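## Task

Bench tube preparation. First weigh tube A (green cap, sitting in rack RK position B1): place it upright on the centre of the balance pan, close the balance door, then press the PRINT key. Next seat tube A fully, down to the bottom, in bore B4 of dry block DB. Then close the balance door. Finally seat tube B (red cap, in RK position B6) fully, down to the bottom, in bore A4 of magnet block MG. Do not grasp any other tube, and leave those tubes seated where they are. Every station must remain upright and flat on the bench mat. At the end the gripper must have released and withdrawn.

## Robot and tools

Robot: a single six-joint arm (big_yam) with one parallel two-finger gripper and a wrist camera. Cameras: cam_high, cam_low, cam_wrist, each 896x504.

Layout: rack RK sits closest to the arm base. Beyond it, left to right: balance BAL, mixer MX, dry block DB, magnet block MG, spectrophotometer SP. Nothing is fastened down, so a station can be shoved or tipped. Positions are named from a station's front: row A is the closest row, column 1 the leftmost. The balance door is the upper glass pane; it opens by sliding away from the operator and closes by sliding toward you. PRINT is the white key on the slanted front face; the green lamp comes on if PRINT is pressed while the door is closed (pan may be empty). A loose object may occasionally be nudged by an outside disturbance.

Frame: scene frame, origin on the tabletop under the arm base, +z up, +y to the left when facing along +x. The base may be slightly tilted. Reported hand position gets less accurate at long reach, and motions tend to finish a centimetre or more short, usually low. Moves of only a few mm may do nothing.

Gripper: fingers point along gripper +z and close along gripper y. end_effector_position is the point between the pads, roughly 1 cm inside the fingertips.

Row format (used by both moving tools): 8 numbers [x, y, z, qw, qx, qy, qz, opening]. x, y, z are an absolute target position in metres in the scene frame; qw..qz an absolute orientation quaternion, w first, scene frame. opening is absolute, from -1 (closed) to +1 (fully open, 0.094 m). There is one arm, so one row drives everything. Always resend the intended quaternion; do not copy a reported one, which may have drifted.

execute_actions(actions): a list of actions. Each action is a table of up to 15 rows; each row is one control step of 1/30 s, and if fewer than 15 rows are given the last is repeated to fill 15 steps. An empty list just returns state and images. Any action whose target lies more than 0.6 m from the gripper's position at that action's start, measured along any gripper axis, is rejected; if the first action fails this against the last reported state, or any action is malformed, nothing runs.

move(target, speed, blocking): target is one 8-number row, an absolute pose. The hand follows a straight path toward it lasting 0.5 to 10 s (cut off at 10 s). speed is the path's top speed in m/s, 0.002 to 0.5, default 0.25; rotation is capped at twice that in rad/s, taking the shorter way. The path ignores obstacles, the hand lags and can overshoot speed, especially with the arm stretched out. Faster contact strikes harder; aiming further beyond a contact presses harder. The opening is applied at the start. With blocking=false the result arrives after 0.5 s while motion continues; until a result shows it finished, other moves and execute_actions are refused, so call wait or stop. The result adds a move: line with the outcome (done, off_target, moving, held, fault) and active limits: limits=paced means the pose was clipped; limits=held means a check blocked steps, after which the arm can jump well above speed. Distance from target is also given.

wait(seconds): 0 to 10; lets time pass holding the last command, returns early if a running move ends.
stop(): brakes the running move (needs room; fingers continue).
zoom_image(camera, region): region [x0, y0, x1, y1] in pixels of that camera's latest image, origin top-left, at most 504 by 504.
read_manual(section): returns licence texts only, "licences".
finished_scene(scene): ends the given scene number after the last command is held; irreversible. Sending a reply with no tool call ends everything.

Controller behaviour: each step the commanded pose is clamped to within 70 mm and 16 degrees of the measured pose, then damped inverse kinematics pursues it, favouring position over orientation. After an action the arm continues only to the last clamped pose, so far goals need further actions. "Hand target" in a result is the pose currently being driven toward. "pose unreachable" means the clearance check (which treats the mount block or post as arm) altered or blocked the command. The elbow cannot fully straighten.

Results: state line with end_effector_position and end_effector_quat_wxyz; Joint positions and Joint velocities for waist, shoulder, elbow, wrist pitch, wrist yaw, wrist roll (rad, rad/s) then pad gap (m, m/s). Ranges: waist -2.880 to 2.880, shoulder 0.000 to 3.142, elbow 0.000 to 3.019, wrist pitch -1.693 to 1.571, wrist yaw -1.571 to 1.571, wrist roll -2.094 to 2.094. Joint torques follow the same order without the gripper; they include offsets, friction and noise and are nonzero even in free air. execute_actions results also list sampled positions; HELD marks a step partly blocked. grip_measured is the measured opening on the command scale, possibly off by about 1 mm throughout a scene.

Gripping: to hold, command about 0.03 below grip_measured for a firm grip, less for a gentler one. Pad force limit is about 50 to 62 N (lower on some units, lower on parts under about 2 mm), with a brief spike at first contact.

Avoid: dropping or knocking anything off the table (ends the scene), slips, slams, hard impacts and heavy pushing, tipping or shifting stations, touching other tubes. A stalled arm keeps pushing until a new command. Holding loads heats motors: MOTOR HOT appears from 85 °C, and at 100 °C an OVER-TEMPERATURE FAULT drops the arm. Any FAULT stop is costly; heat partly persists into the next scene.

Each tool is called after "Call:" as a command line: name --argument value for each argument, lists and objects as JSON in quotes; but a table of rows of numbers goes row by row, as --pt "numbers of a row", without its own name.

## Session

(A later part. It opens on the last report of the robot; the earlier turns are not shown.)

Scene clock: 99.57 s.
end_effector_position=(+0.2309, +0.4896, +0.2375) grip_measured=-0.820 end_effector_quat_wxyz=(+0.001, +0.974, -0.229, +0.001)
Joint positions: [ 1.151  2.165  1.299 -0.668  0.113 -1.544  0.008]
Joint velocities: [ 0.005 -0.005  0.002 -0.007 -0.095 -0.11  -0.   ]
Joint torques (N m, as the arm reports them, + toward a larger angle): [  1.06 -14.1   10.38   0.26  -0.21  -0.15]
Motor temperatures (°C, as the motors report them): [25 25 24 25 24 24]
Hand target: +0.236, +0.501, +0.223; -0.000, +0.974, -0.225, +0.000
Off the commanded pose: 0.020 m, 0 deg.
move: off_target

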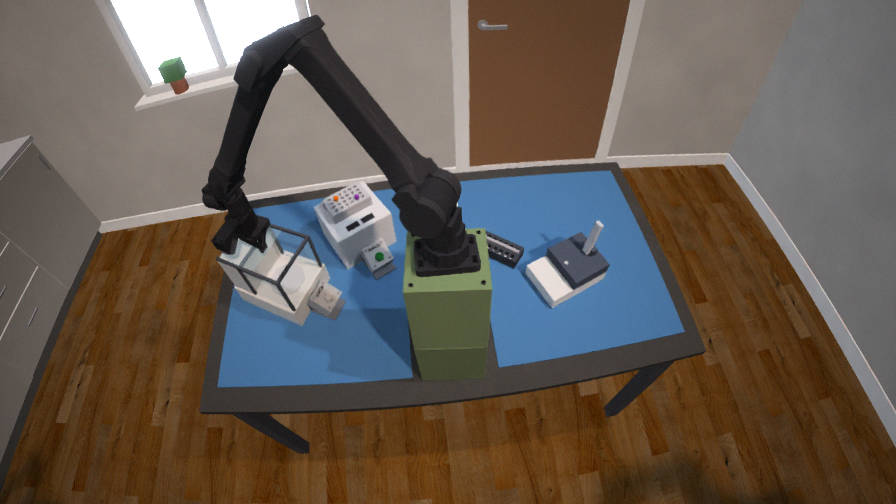

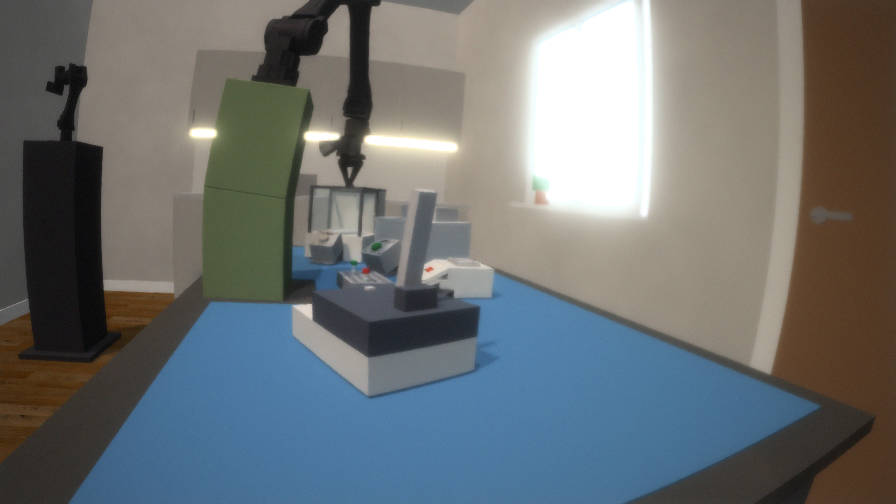

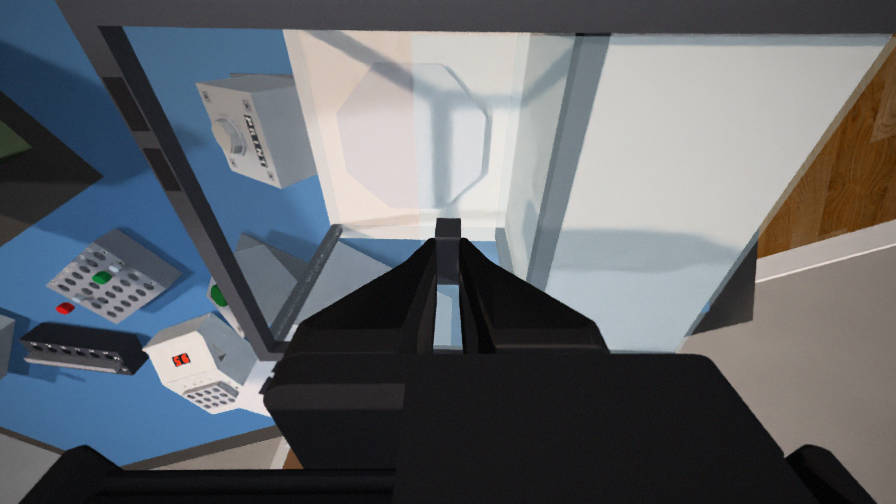

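Call:
move --target '[0.255,0.54,0.222,0,-0.974,0.225,0,-0.84]' --speed 0.04

Scene clock: 103.50 s.
end_effector_position=(+0.2457, +0.5186, +0.2383) grip_measured=-0.820 end_effector_quat_wxyz=(+0.013, +0.974, -0.228, -0.001)
Joint positions: [ 1.149  2.228  1.439 -0.769  0.114 -1.544  0.008]
Joint velocities: [ 0.005 -0.005  0.017 -0.017  0.007  0.037 -0.001]
Joint torques (N m, as the arm reports them, + toward a larger angle): [  1.21 -14.52  12.13   0.82  -0.25  -0.17]
Motor temperatures (°C, as the motors report them): [25 25 25 25 24 24]
Hand target: +0.254, +0.538, +0.224; -0.000, +0.974, -0.225, +0.000
Off the commanded pose: 0.029 m, 2 deg.
move: off_target

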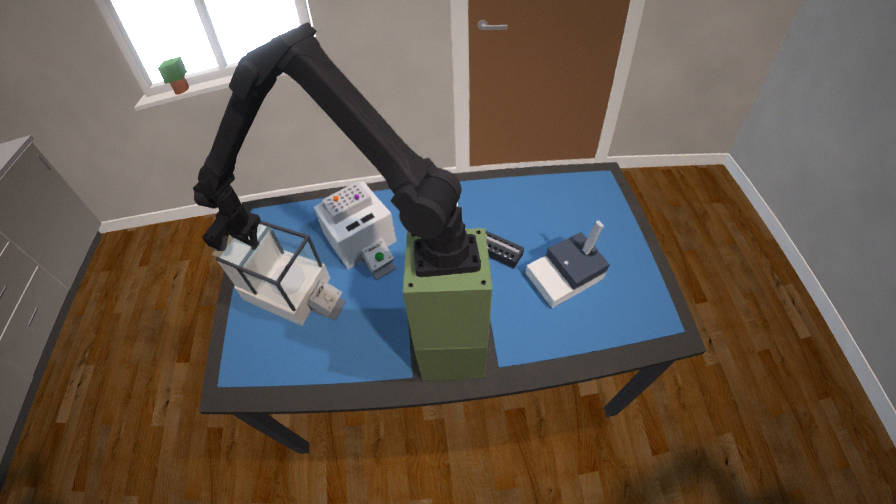

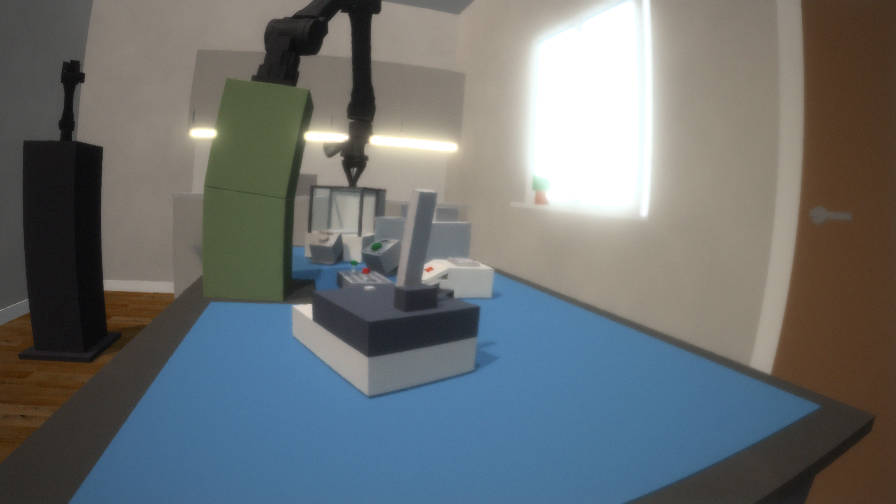

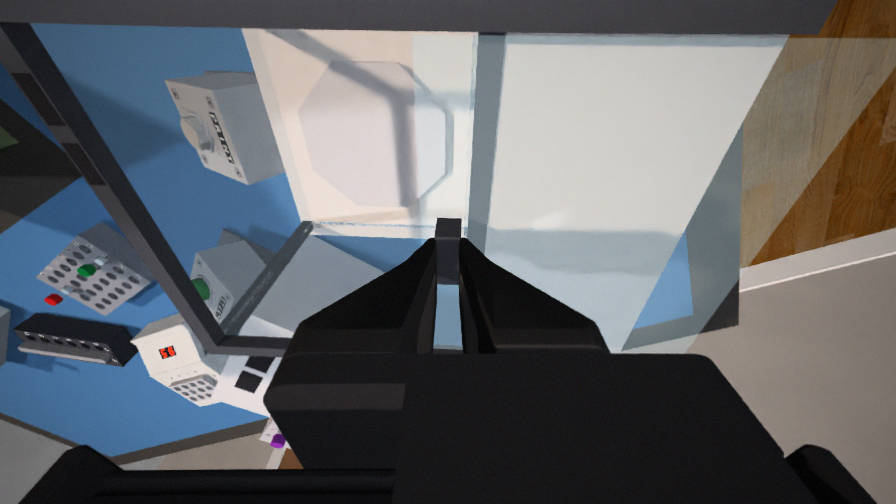

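Call:
execute_actions --actions '[[[0.248,0.524,0.226,0,-0.974,0.225,0,-0.84]],[[0.248,0.524,0.226,0,-0.974,0.225,0,-0.5]],[[0.248,0.524,0.26,0,-0.974,0.225,0,-0.5],[0.248,0.524,0.27,0,-0.974,0.225,0,-0.5],[0.248,0.524,0.28,0,-0.974,0.225,0,-0.5]]]'

Call:
move --target '[0.2,0.3,0.3,0,-0.5,0.866,0,-0.5]'

Call:
move --target '[0.21,0.06,0.15,0,-0.05,0.999,0,-0.5]'

Scene clock: 114.00 s.
end_effector_position=(+0.2529, +0.5242, +0.2783) grip_measured=-0.501 end_effector_quat_wxyz=(-0.004, +0.973, -0.230, +0.002)
Joint positions: [ 1.149  2.152  1.433 -0.803  0.113 -1.544  0.023]
Joint velocities: [ 0.015 -0.005 -0.012 -0.032 -0.051 -0.007 -0.   ]
Joint torques (N m, as the arm reports them, + toward a larger angle): [  1.94 -18.57   7.17  -0.39  -0.2   -0.06]
Motor temperatures (°C, as the motors report them): [25 26 26 25 24 24]
Hand target: +0.248, +0.524, +0.280; +0.000, +0.974, -0.225, -0.000
Off the commanded pose: 0.005 m, 1 deg.
Step readings (end_effector_position; steps 1 to 15: 1st action; 16 to 30: 2nd action; 31 to 45: 3rd action):
0: (+0.2456, +0.5185, +0.2383)
1: (+0.2456, +0.5184, +0.2382)
2: (+0.2455, +0.5184, +0.2381)
4: (+0.2455, +0.5184, +0.2381)
8: (+0.2455, +0.5184, +0.2381)
15: (+0.2455, +0.5184, +0.2381)
16: (+0.2458, +0.5190, +0.2381)
17: (+0.2470, +0.5215, +0.2381)
19: (+0.2479, +0.5240, +0.2380)
23: (+0.2480, +0.5242, +0.2380)
30: (+0.2480, +0.5242, +0.2380)
31: (+0.2475, +0.5230, +0.2382)
32: (+0.2469, +0.5214, +0.2396)
34: (+0.2456, +0.5169, +0.2461)
38: (+0.2494, +0.5199, +0.2655)
45: end_effector_position above

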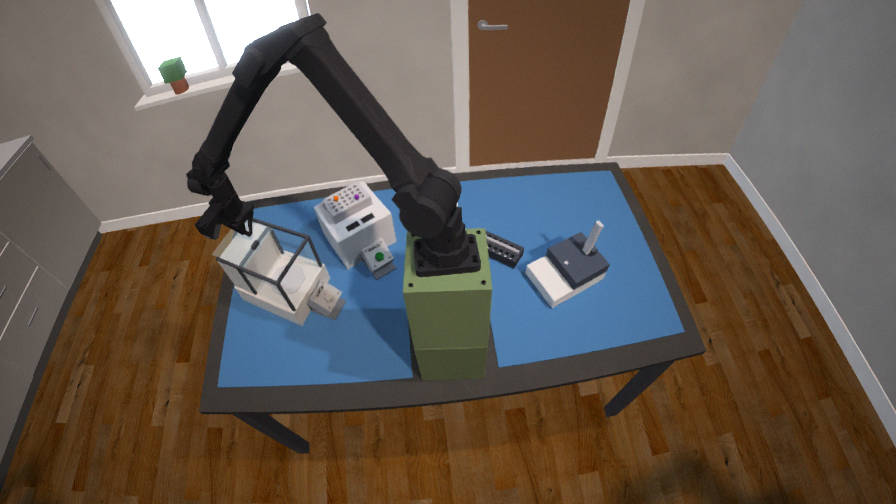

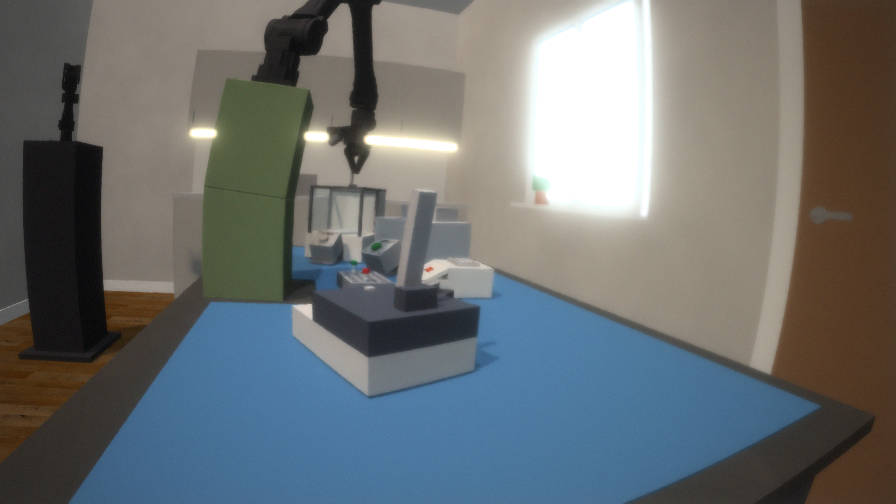

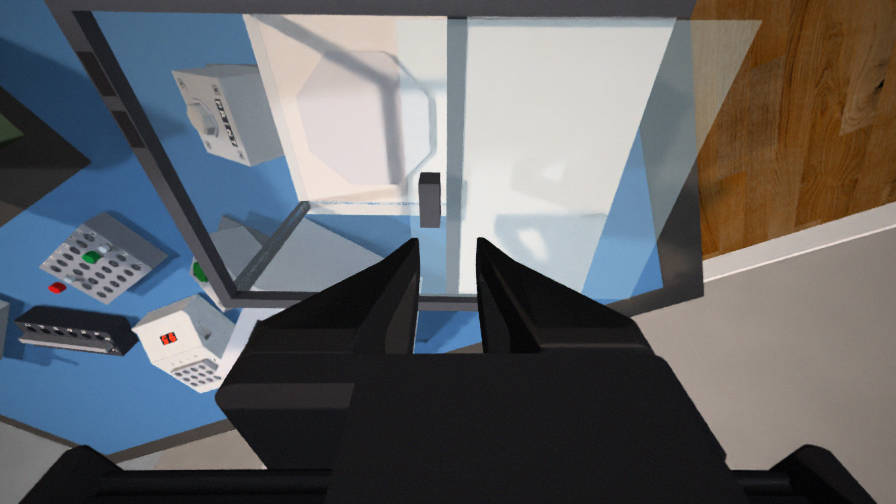

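Scene clock: 117.80 s.
end_effector_position=(+0.1957, +0.2998, +0.2944) grip_measured=-0.501 end_effector_quat_wxyz=(-0.008, -0.512, +0.859, -0.006)
Joint positions: [ 1.033  1.735  0.727 -0.531  0.108 -0.056  0.023]
Joint velocities: [-0.015 -0.005  0.002  0.012  0.037  0.081 -0.   ]
Joint torques (N m, as the arm reports them, + toward a larger angle): [ -0.17 -12.36   4.57   0.59  -0.1    0.11]
Motor temperatures (°C, as the motors report them): [25 26 26 25 24 24]
Hand target: +0.200, +0.300, +0.298; +0.000, -0.500, +0.866, -0.001
Off the commanded pose: 0.007 m, 2 deg.
move: done

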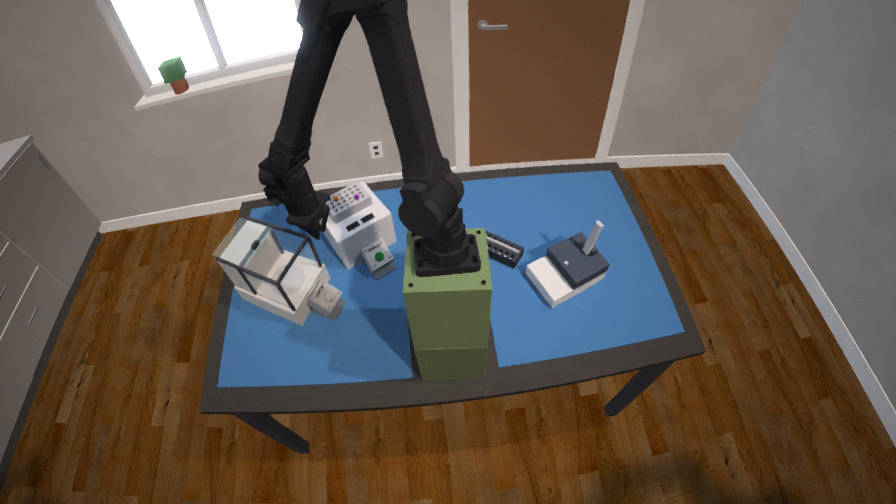

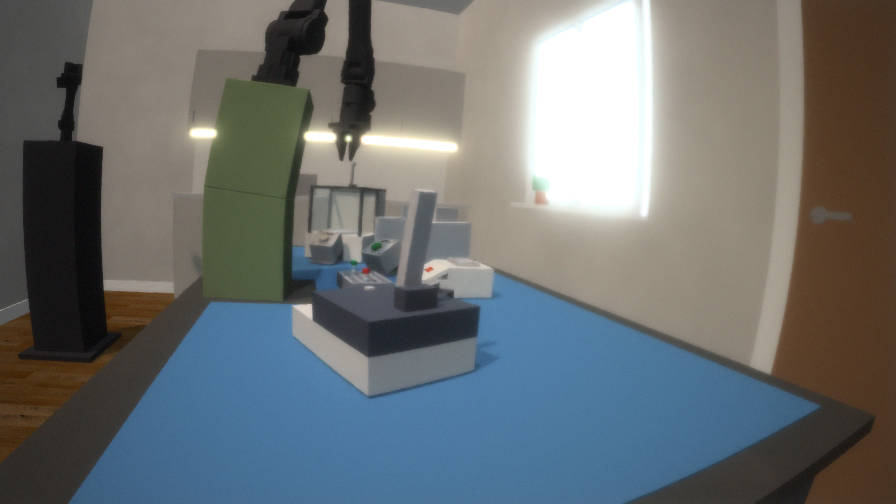

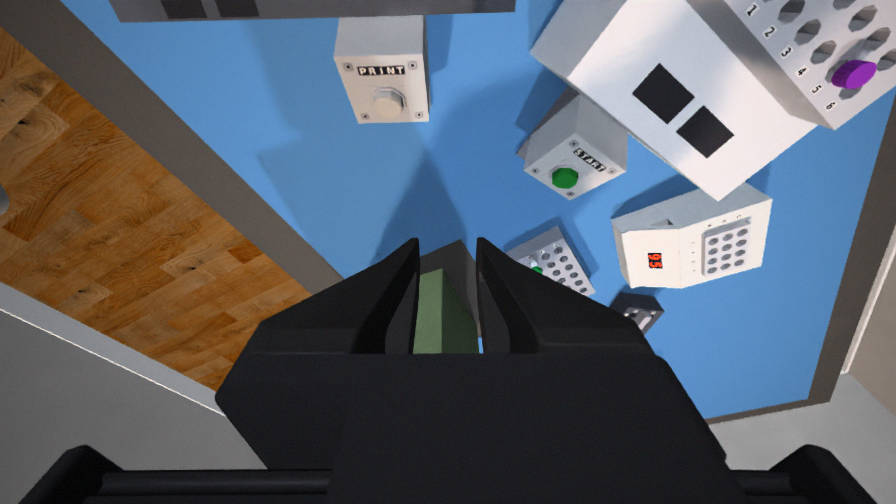

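Scene clock: 120.13 s.
end_effector_position=(+0.2218, +0.0601, +0.1512) grip_measured=-0.501 end_effector_quat_wxyz=(+0.012, -0.049, +0.999, -0.003)
Joint positions: [0.278 2.157 0.413 0.306 0.052 0.165 0.023]
Joint velocities: [-0.015 -0.024  0.012  0.012 -0.051  0.066 -0.001]
Joint torques (N m, as the arm reports them, + toward a larger angle): [-0.37 -8.03 -3.    0.66 -0.13 -0.08]
Motor temperatures (°C, as the motors report them): [25 26 25 25 24 24]
Hand target: +0.212, +0.058, +0.148; +0.004, -0.050, +0.999, -0.003
Off the commanded pose: 0.012 m, 1 deg.
move: off_target

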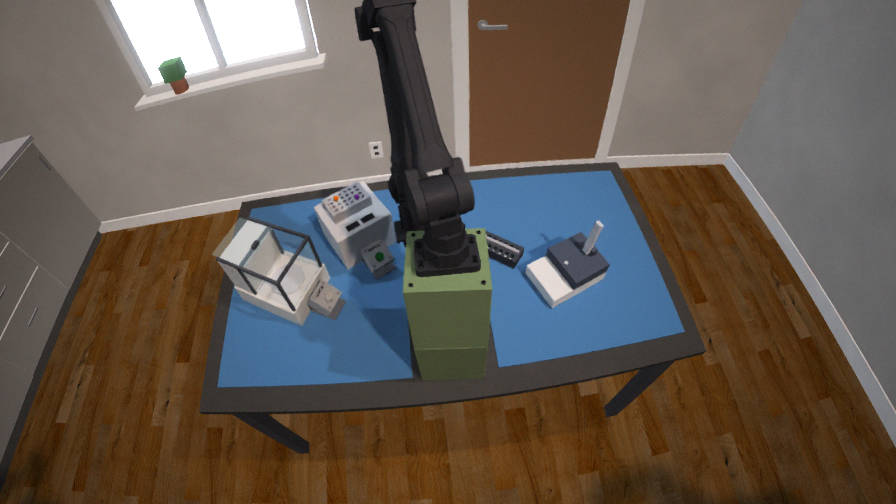

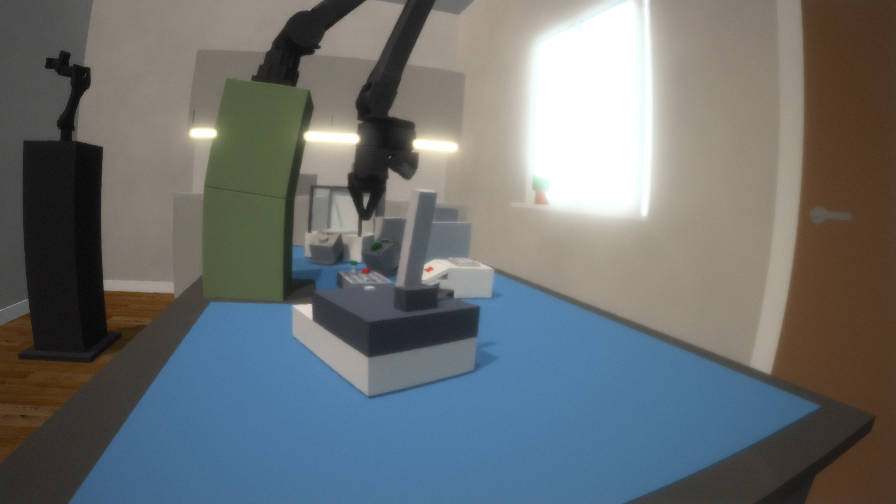

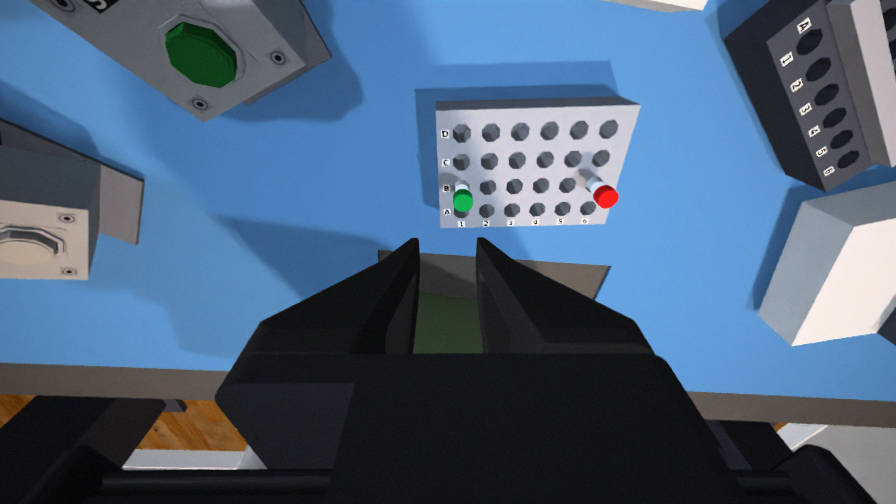

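Call:
move --target '[0.195,0.049,0.10,0.0816,-0.7375,0.664,0.0906,-0.45]'

Scene clock: 132.73 s.
end_effector_position=(+0.2032, +0.0496, +0.1057) grip_measured=-0.452 end_effector_quat_wxyz=(-0.089, +0.736, -0.666, -0.079)
Joint positions: [ 0.051  2.401  0.451  0.507 -0.224 -1.632  0.026]
Joint velocities: [-0.015 -0.015 -0.007  0.012  0.022 -0.007  0.001]
Joint torques (N m, as the arm reports them, + toward a larger angle): [-1.27 -7.67 -3.57 -0.34 -0.4  -0.17]
Motor temperatures (°C, as the motors report them): [25 25 24 25 24 24]
Hand target: +0.195, +0.048, +0.100; -0.082, +0.738, -0.664, -0.089
Off the commanded pose: 0.010 m, 2 deg.
move: done

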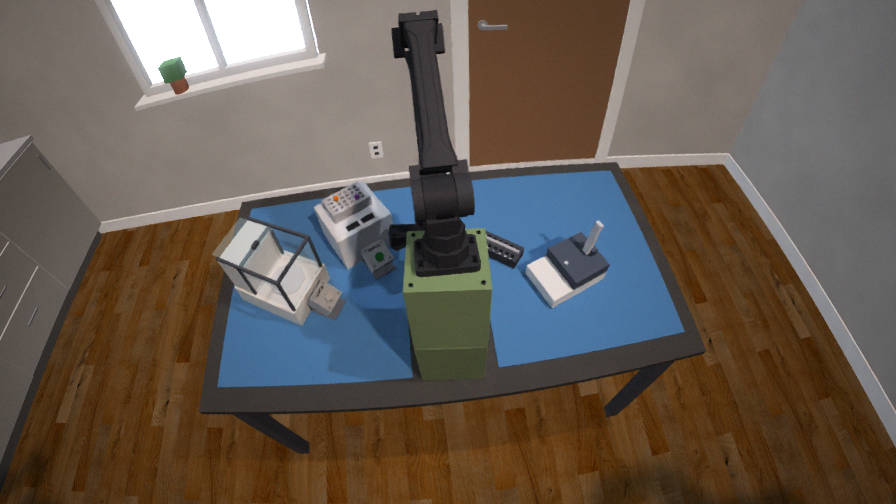

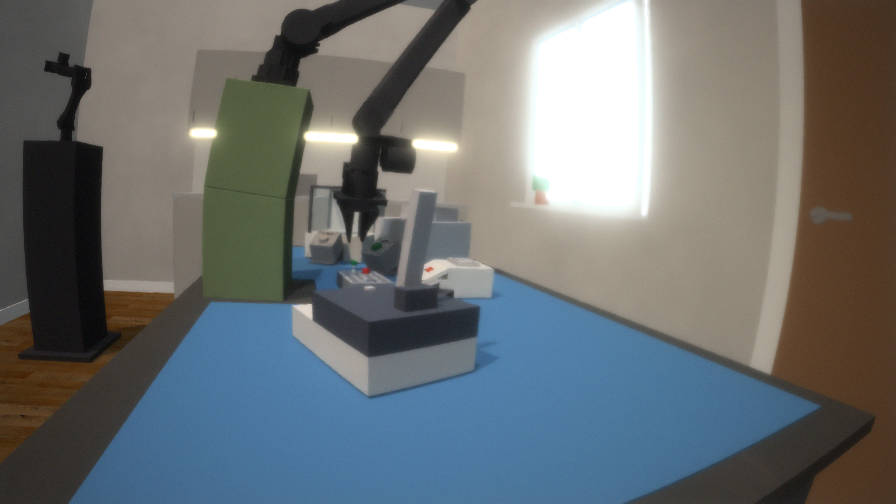

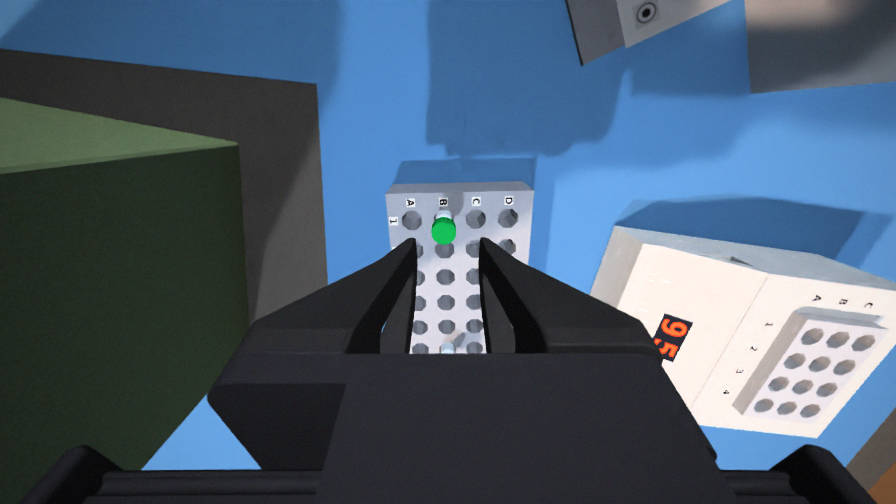

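Call:
move --target '[0.194,0.046,0.066,0.0816,-0.7375,0.664,0.0906,-0.45]' --speed 0.05

Call:
zoom_image --camera "cam_low" --region '[310, 210, 410, 300]'

Scene clock: 139.73 s.
end_effector_position=(+0.1975, +0.0475, +0.0715) grip_measured=-0.452 end_effector_quat_wxyz=(-0.081, +0.736, -0.666, -0.089)
Joint positions: [ 0.038  2.526  0.523  0.531 -0.227 -1.647  0.026]
Joint velocities: [-0.005 -0.015 -0.012  0.007 -0.022  0.022  0.001]
Joint torques (N m, as the arm reports them, + toward a larger angle): [-1.25 -7.99 -4.07  0.47 -0.39 -0.18]
Motor temperatures (°C, as the motors report them): [25 25 24 25 24 24]
Hand target: +0.194, +0.046, +0.066; -0.082, +0.738, -0.664, -0.090
Off the commanded pose: 0.007 m, 0 deg.
move: done

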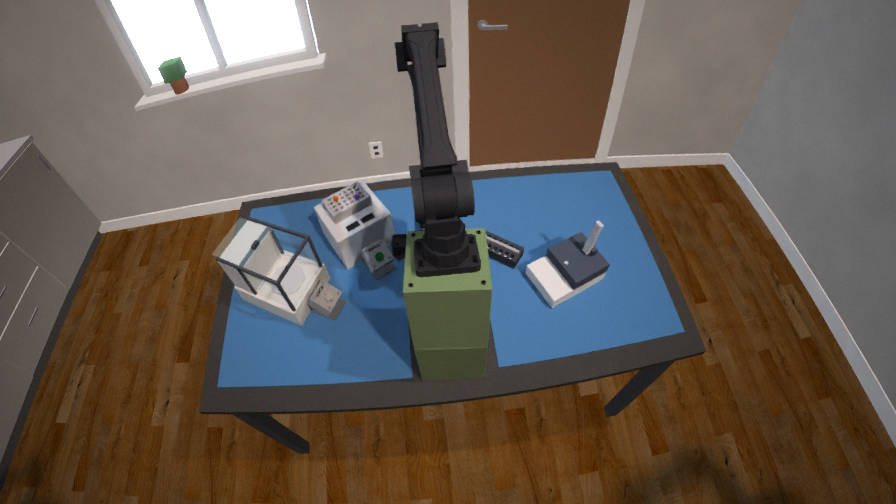

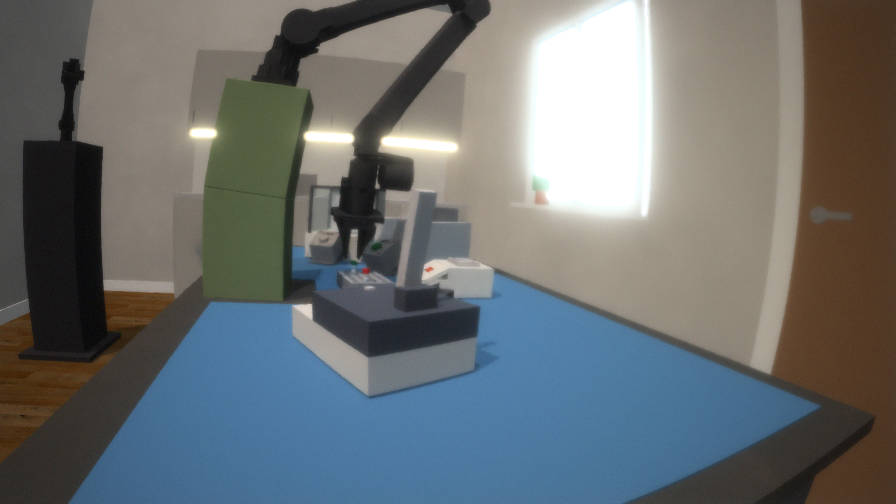

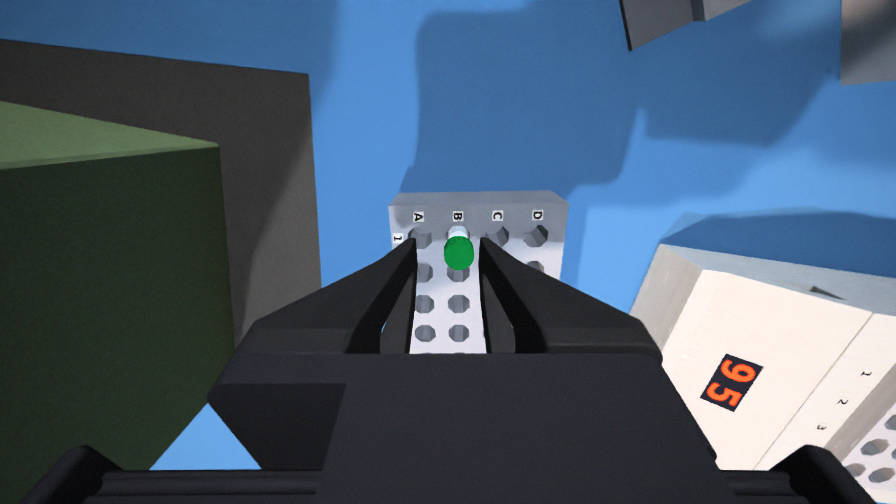

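Region (310, 210, 410, 300) of cam_low's 896x504 image, scaled by 5.040, with more detail than that image has; it fills the top 454 rows of this view, and the rest is white.

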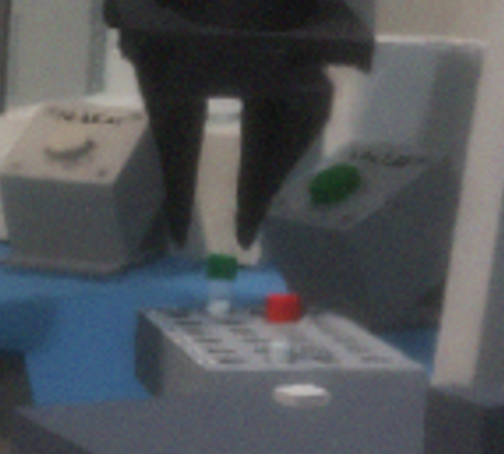

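Call:
move --target '[0.200,0.046,0.053,0.0816,-0.7375,0.664,0.0906,-0.4]' --speed 0.03

Call:
zoom_image --camera "cam_low" --region '[310, 210, 410, 300]'

Scene clock: 149.13 s.
end_effector_position=(+0.2058, +0.0478, +0.0592) grip_measured=-0.402 end_effector_quat_wxyz=(-0.084, +0.737, -0.665, -0.085)
Joint positions: [ 0.038  2.554  0.56   0.531 -0.227 -1.649  0.028]
Joint velocities: [-0.005  0.005 -0.007  0.002 -0.007 -0.037 -0.001]
Joint torques (N m, as the arm reports them, + toward a larger angle): [-1.22 -7.9  -3.9   0.13 -0.4  -0.2 ]
Motor temperatures (°C, as the motors report them): [25 25 24 25 24 24]
Hand target: +0.200, +0.046, +0.053; -0.081, +0.738, -0.664, -0.091
Off the commanded pose: 0.009 m, 1 deg.
move: done

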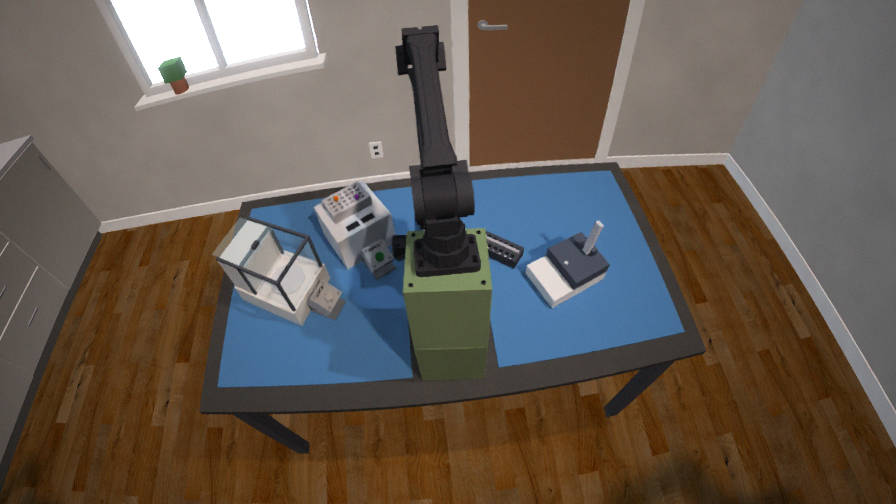

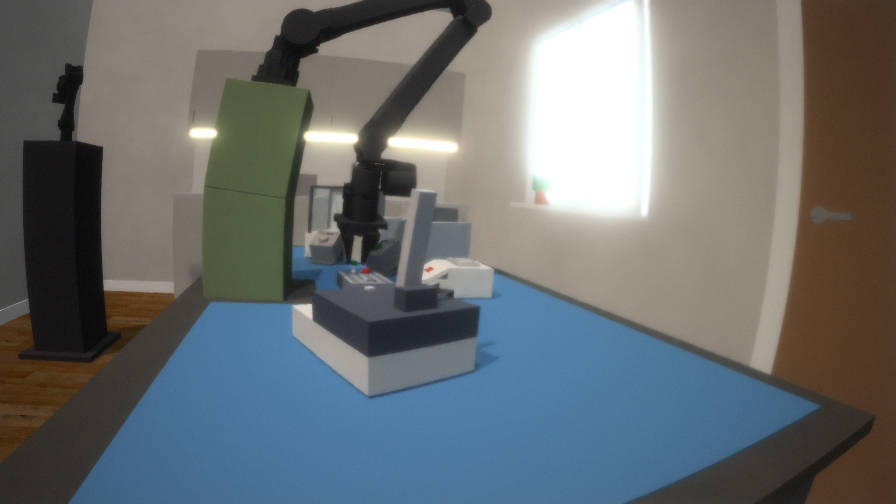

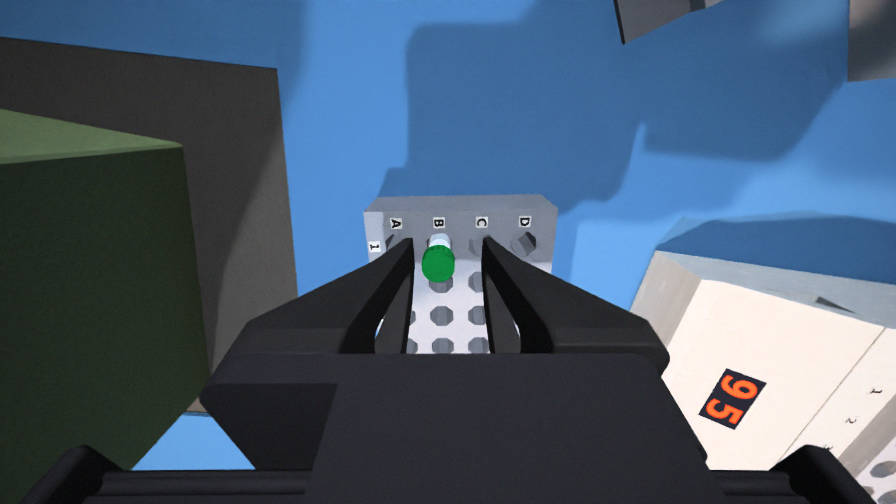

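Region (310, 210, 410, 300) of cam_low's 896x504 image, scaled by 5.040, with more detail than that image has; it fills the top 454 rows of this view, and the rest is white.

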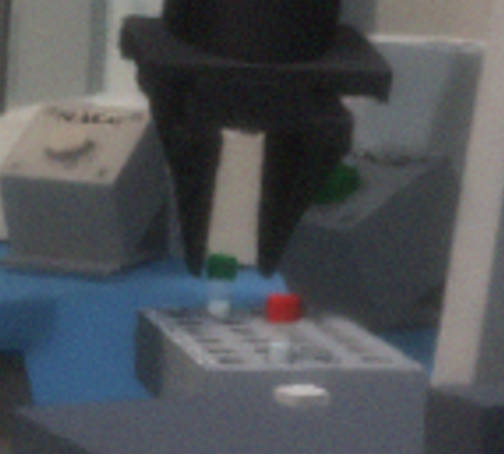

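Call:
execute_actions --actions '[[[0.196,0.046,0.050,0.0816,-0.7375,0.664,0.0906,-0.45]]]'

Scene clock: 151.97 s.
end_effector_position=(+0.1997, +0.0477, +0.0559) grip_measured=-0.448 end_effector_quat_wxyz=(-0.081, +0.736, -0.666, -0.089)
Joint positions: [ 0.038  2.573  0.561  0.541 -0.227 -1.649  0.026]
Joint velocities: [ 0.005 -0.005 -0.007 -0.012 -0.037 -0.051 -0.   ]
Joint torques (N m, as the arm reports them, + toward a larger angle): [-1.27 -8.04 -4.15  0.51 -0.38 -0.18]
Motor temperatures (°C, as the motors report them): [25 25 24 25 24 24]
Hand target: +0.196, +0.046, +0.050; -0.081, +0.738, -0.664, -0.091
Off the commanded pose: 0.007 m, 0 deg.
Step readings (end_effector_position):
0: (+0.2058, +0.0478, +0.0592)
1: (+0.2056, +0.0478, +0.0590)
2: (+0.2057, +0.0478, +0.0586)
4: (+0.2035, +0.0478, +0.0573)
8: (+0.1996, +0.0477, +0.0559)
15: end_effector_position above

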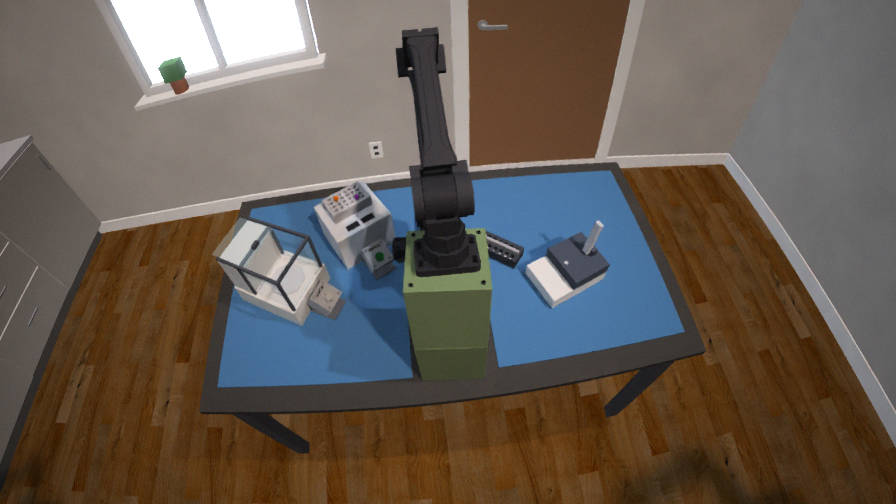

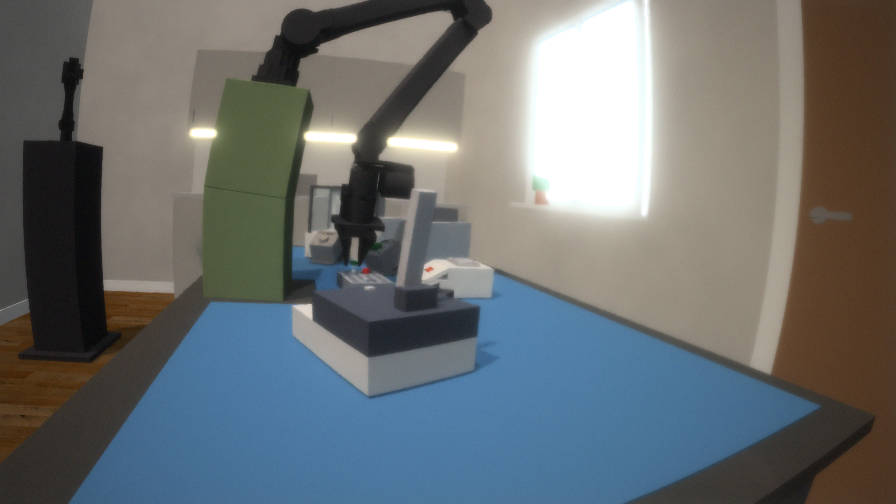

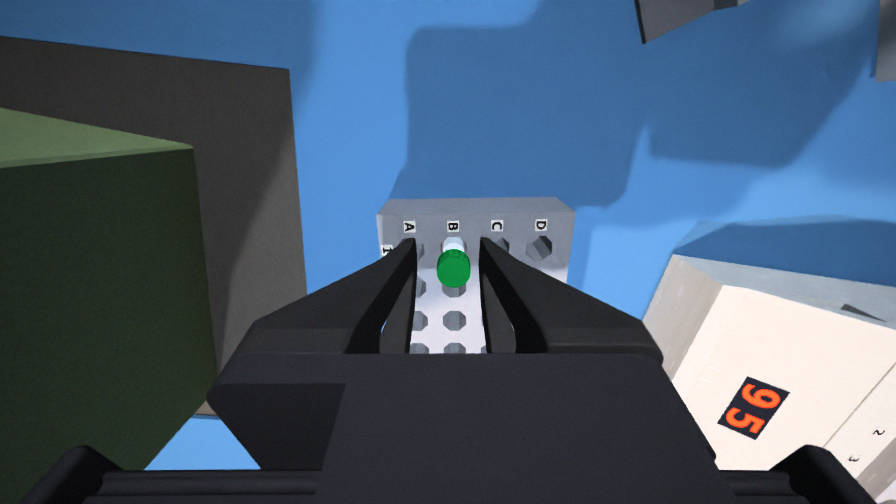

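Call:
execute_actions --actions '[[[0.1975,0.046,0.050,0.0816,-0.7375,0.664,0.0906,-0.62]],[[0.1975,0.046,0.050,0.0816,-0.7375,0.664,0.0906,-0.68],[0.1975,0.046,0.050,0.0816,-0.7375,0.664,0.0906,-0.69],[0.1975,0.046,0.050,0.0816,-0.7375,0.664,0.0906,-0.70],[0.1975,0.046,0.050,0.0816,-0.7375,0.664,0.0906,-0.71],[0.1975,0.046,0.050,0.0816,-0.7375,0.664,0.0906,-0.72],[0.1975,0.046,0.050,0.0816,-0.7375,0.664,0.0906,-0.73],[0.1975,0.046,0.050,0.0816,-0.7375,0.664,0.0906,-0.74],[0.1975,0.046,0.050,0.0816,-0.7375,0.664,0.0906,-0.75],[0.1975,0.046,0.050,0.0816,-0.7375,0.664,0.0906,-0.76]]]'

Scene clock: 162.73 s.
end_effector_position=(+0.2003, +0.0478, +0.0556) grip_measured=-0.751 end_effector_quat_wxyz=(-0.082, +0.737, -0.666, -0.088)
Joint positions: [ 0.038  2.573  0.562  0.541 -0.228 -1.649  0.012]
Joint velocities: [-0.015 -0.034 -0.002 -0.007 -0.037 -0.022 -0.001]
Joint torques (N m, as the arm reports them, + toward a larger angle): [-1.18 -8.39 -4.02  0.28 -0.37 -0.18]
Motor temperatures (°C, as the motors report them): [25 25 24 25 24 24]
Hand target: +0.198, +0.046, +0.050; -0.082, +0.738, -0.664, -0.090
Off the commanded pose: 0.007 m, 0 deg.
Step readings (end_effector_position; steps 1 to 15: 1st action; 16 to 30: 2nd action):
0: (+0.1997, +0.0477, +0.0559)
1: (+0.1997, +0.0477, +0.0559)
2: (+0.1997, +0.0477, +0.0559)
4: (+0.1997, +0.0477, +0.0559)
8: (+0.1997, +0.0477, +0.0559)
15: (+0.1997, +0.0477, +0.0559)
16: (+0.1997, +0.0477, +0.0559)
17: (+0.1997, +0.0477, +0.0559)
19: (+0.1997, +0.0477, +0.0559)
23: (+0.2003, +0.0478, +0.0556)
30: end_effector_position above

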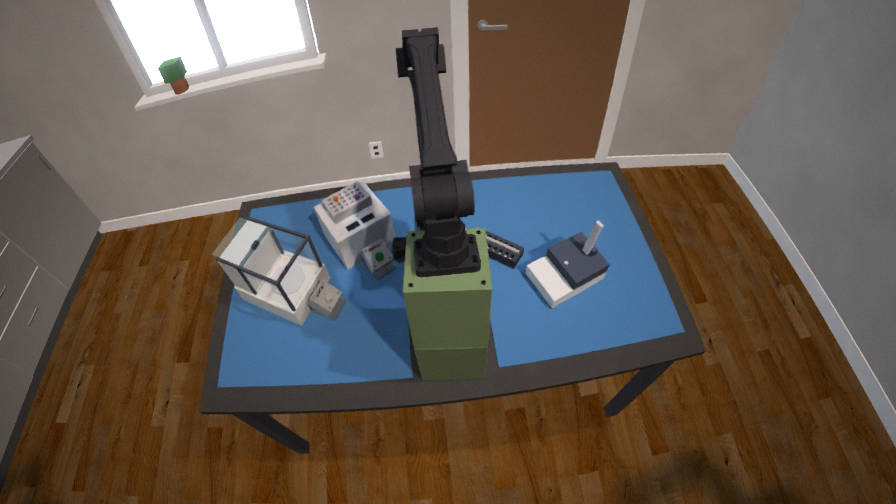

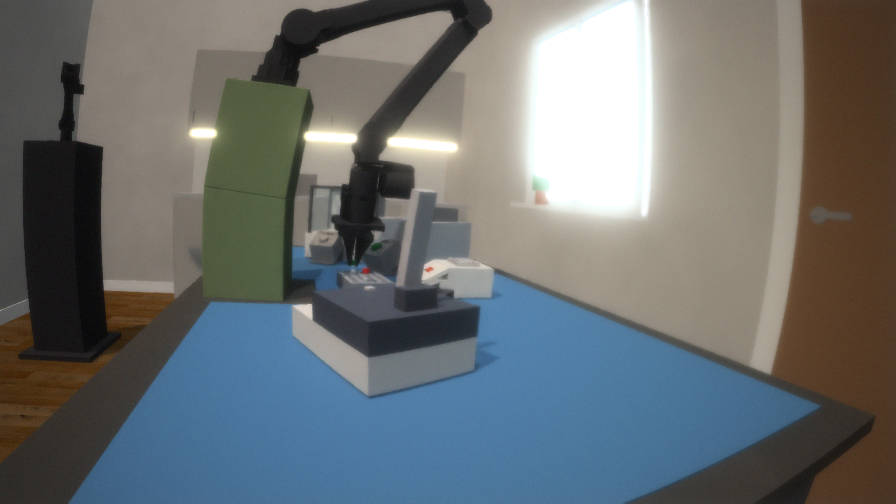

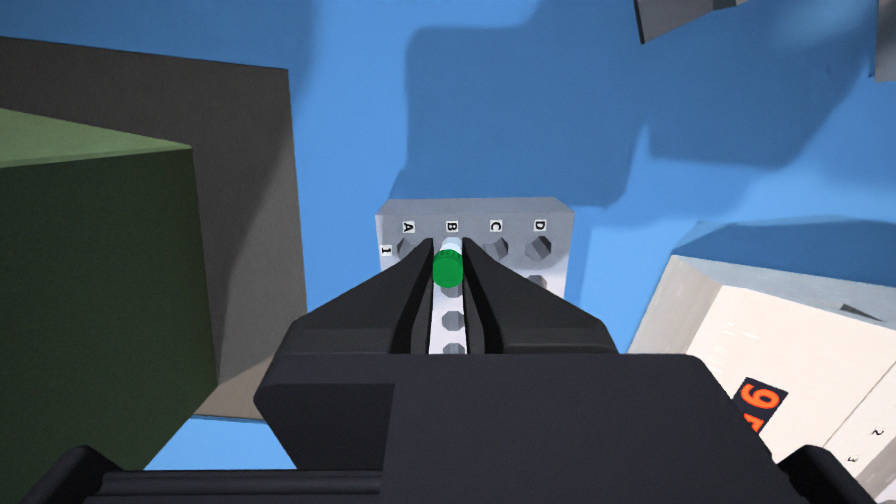

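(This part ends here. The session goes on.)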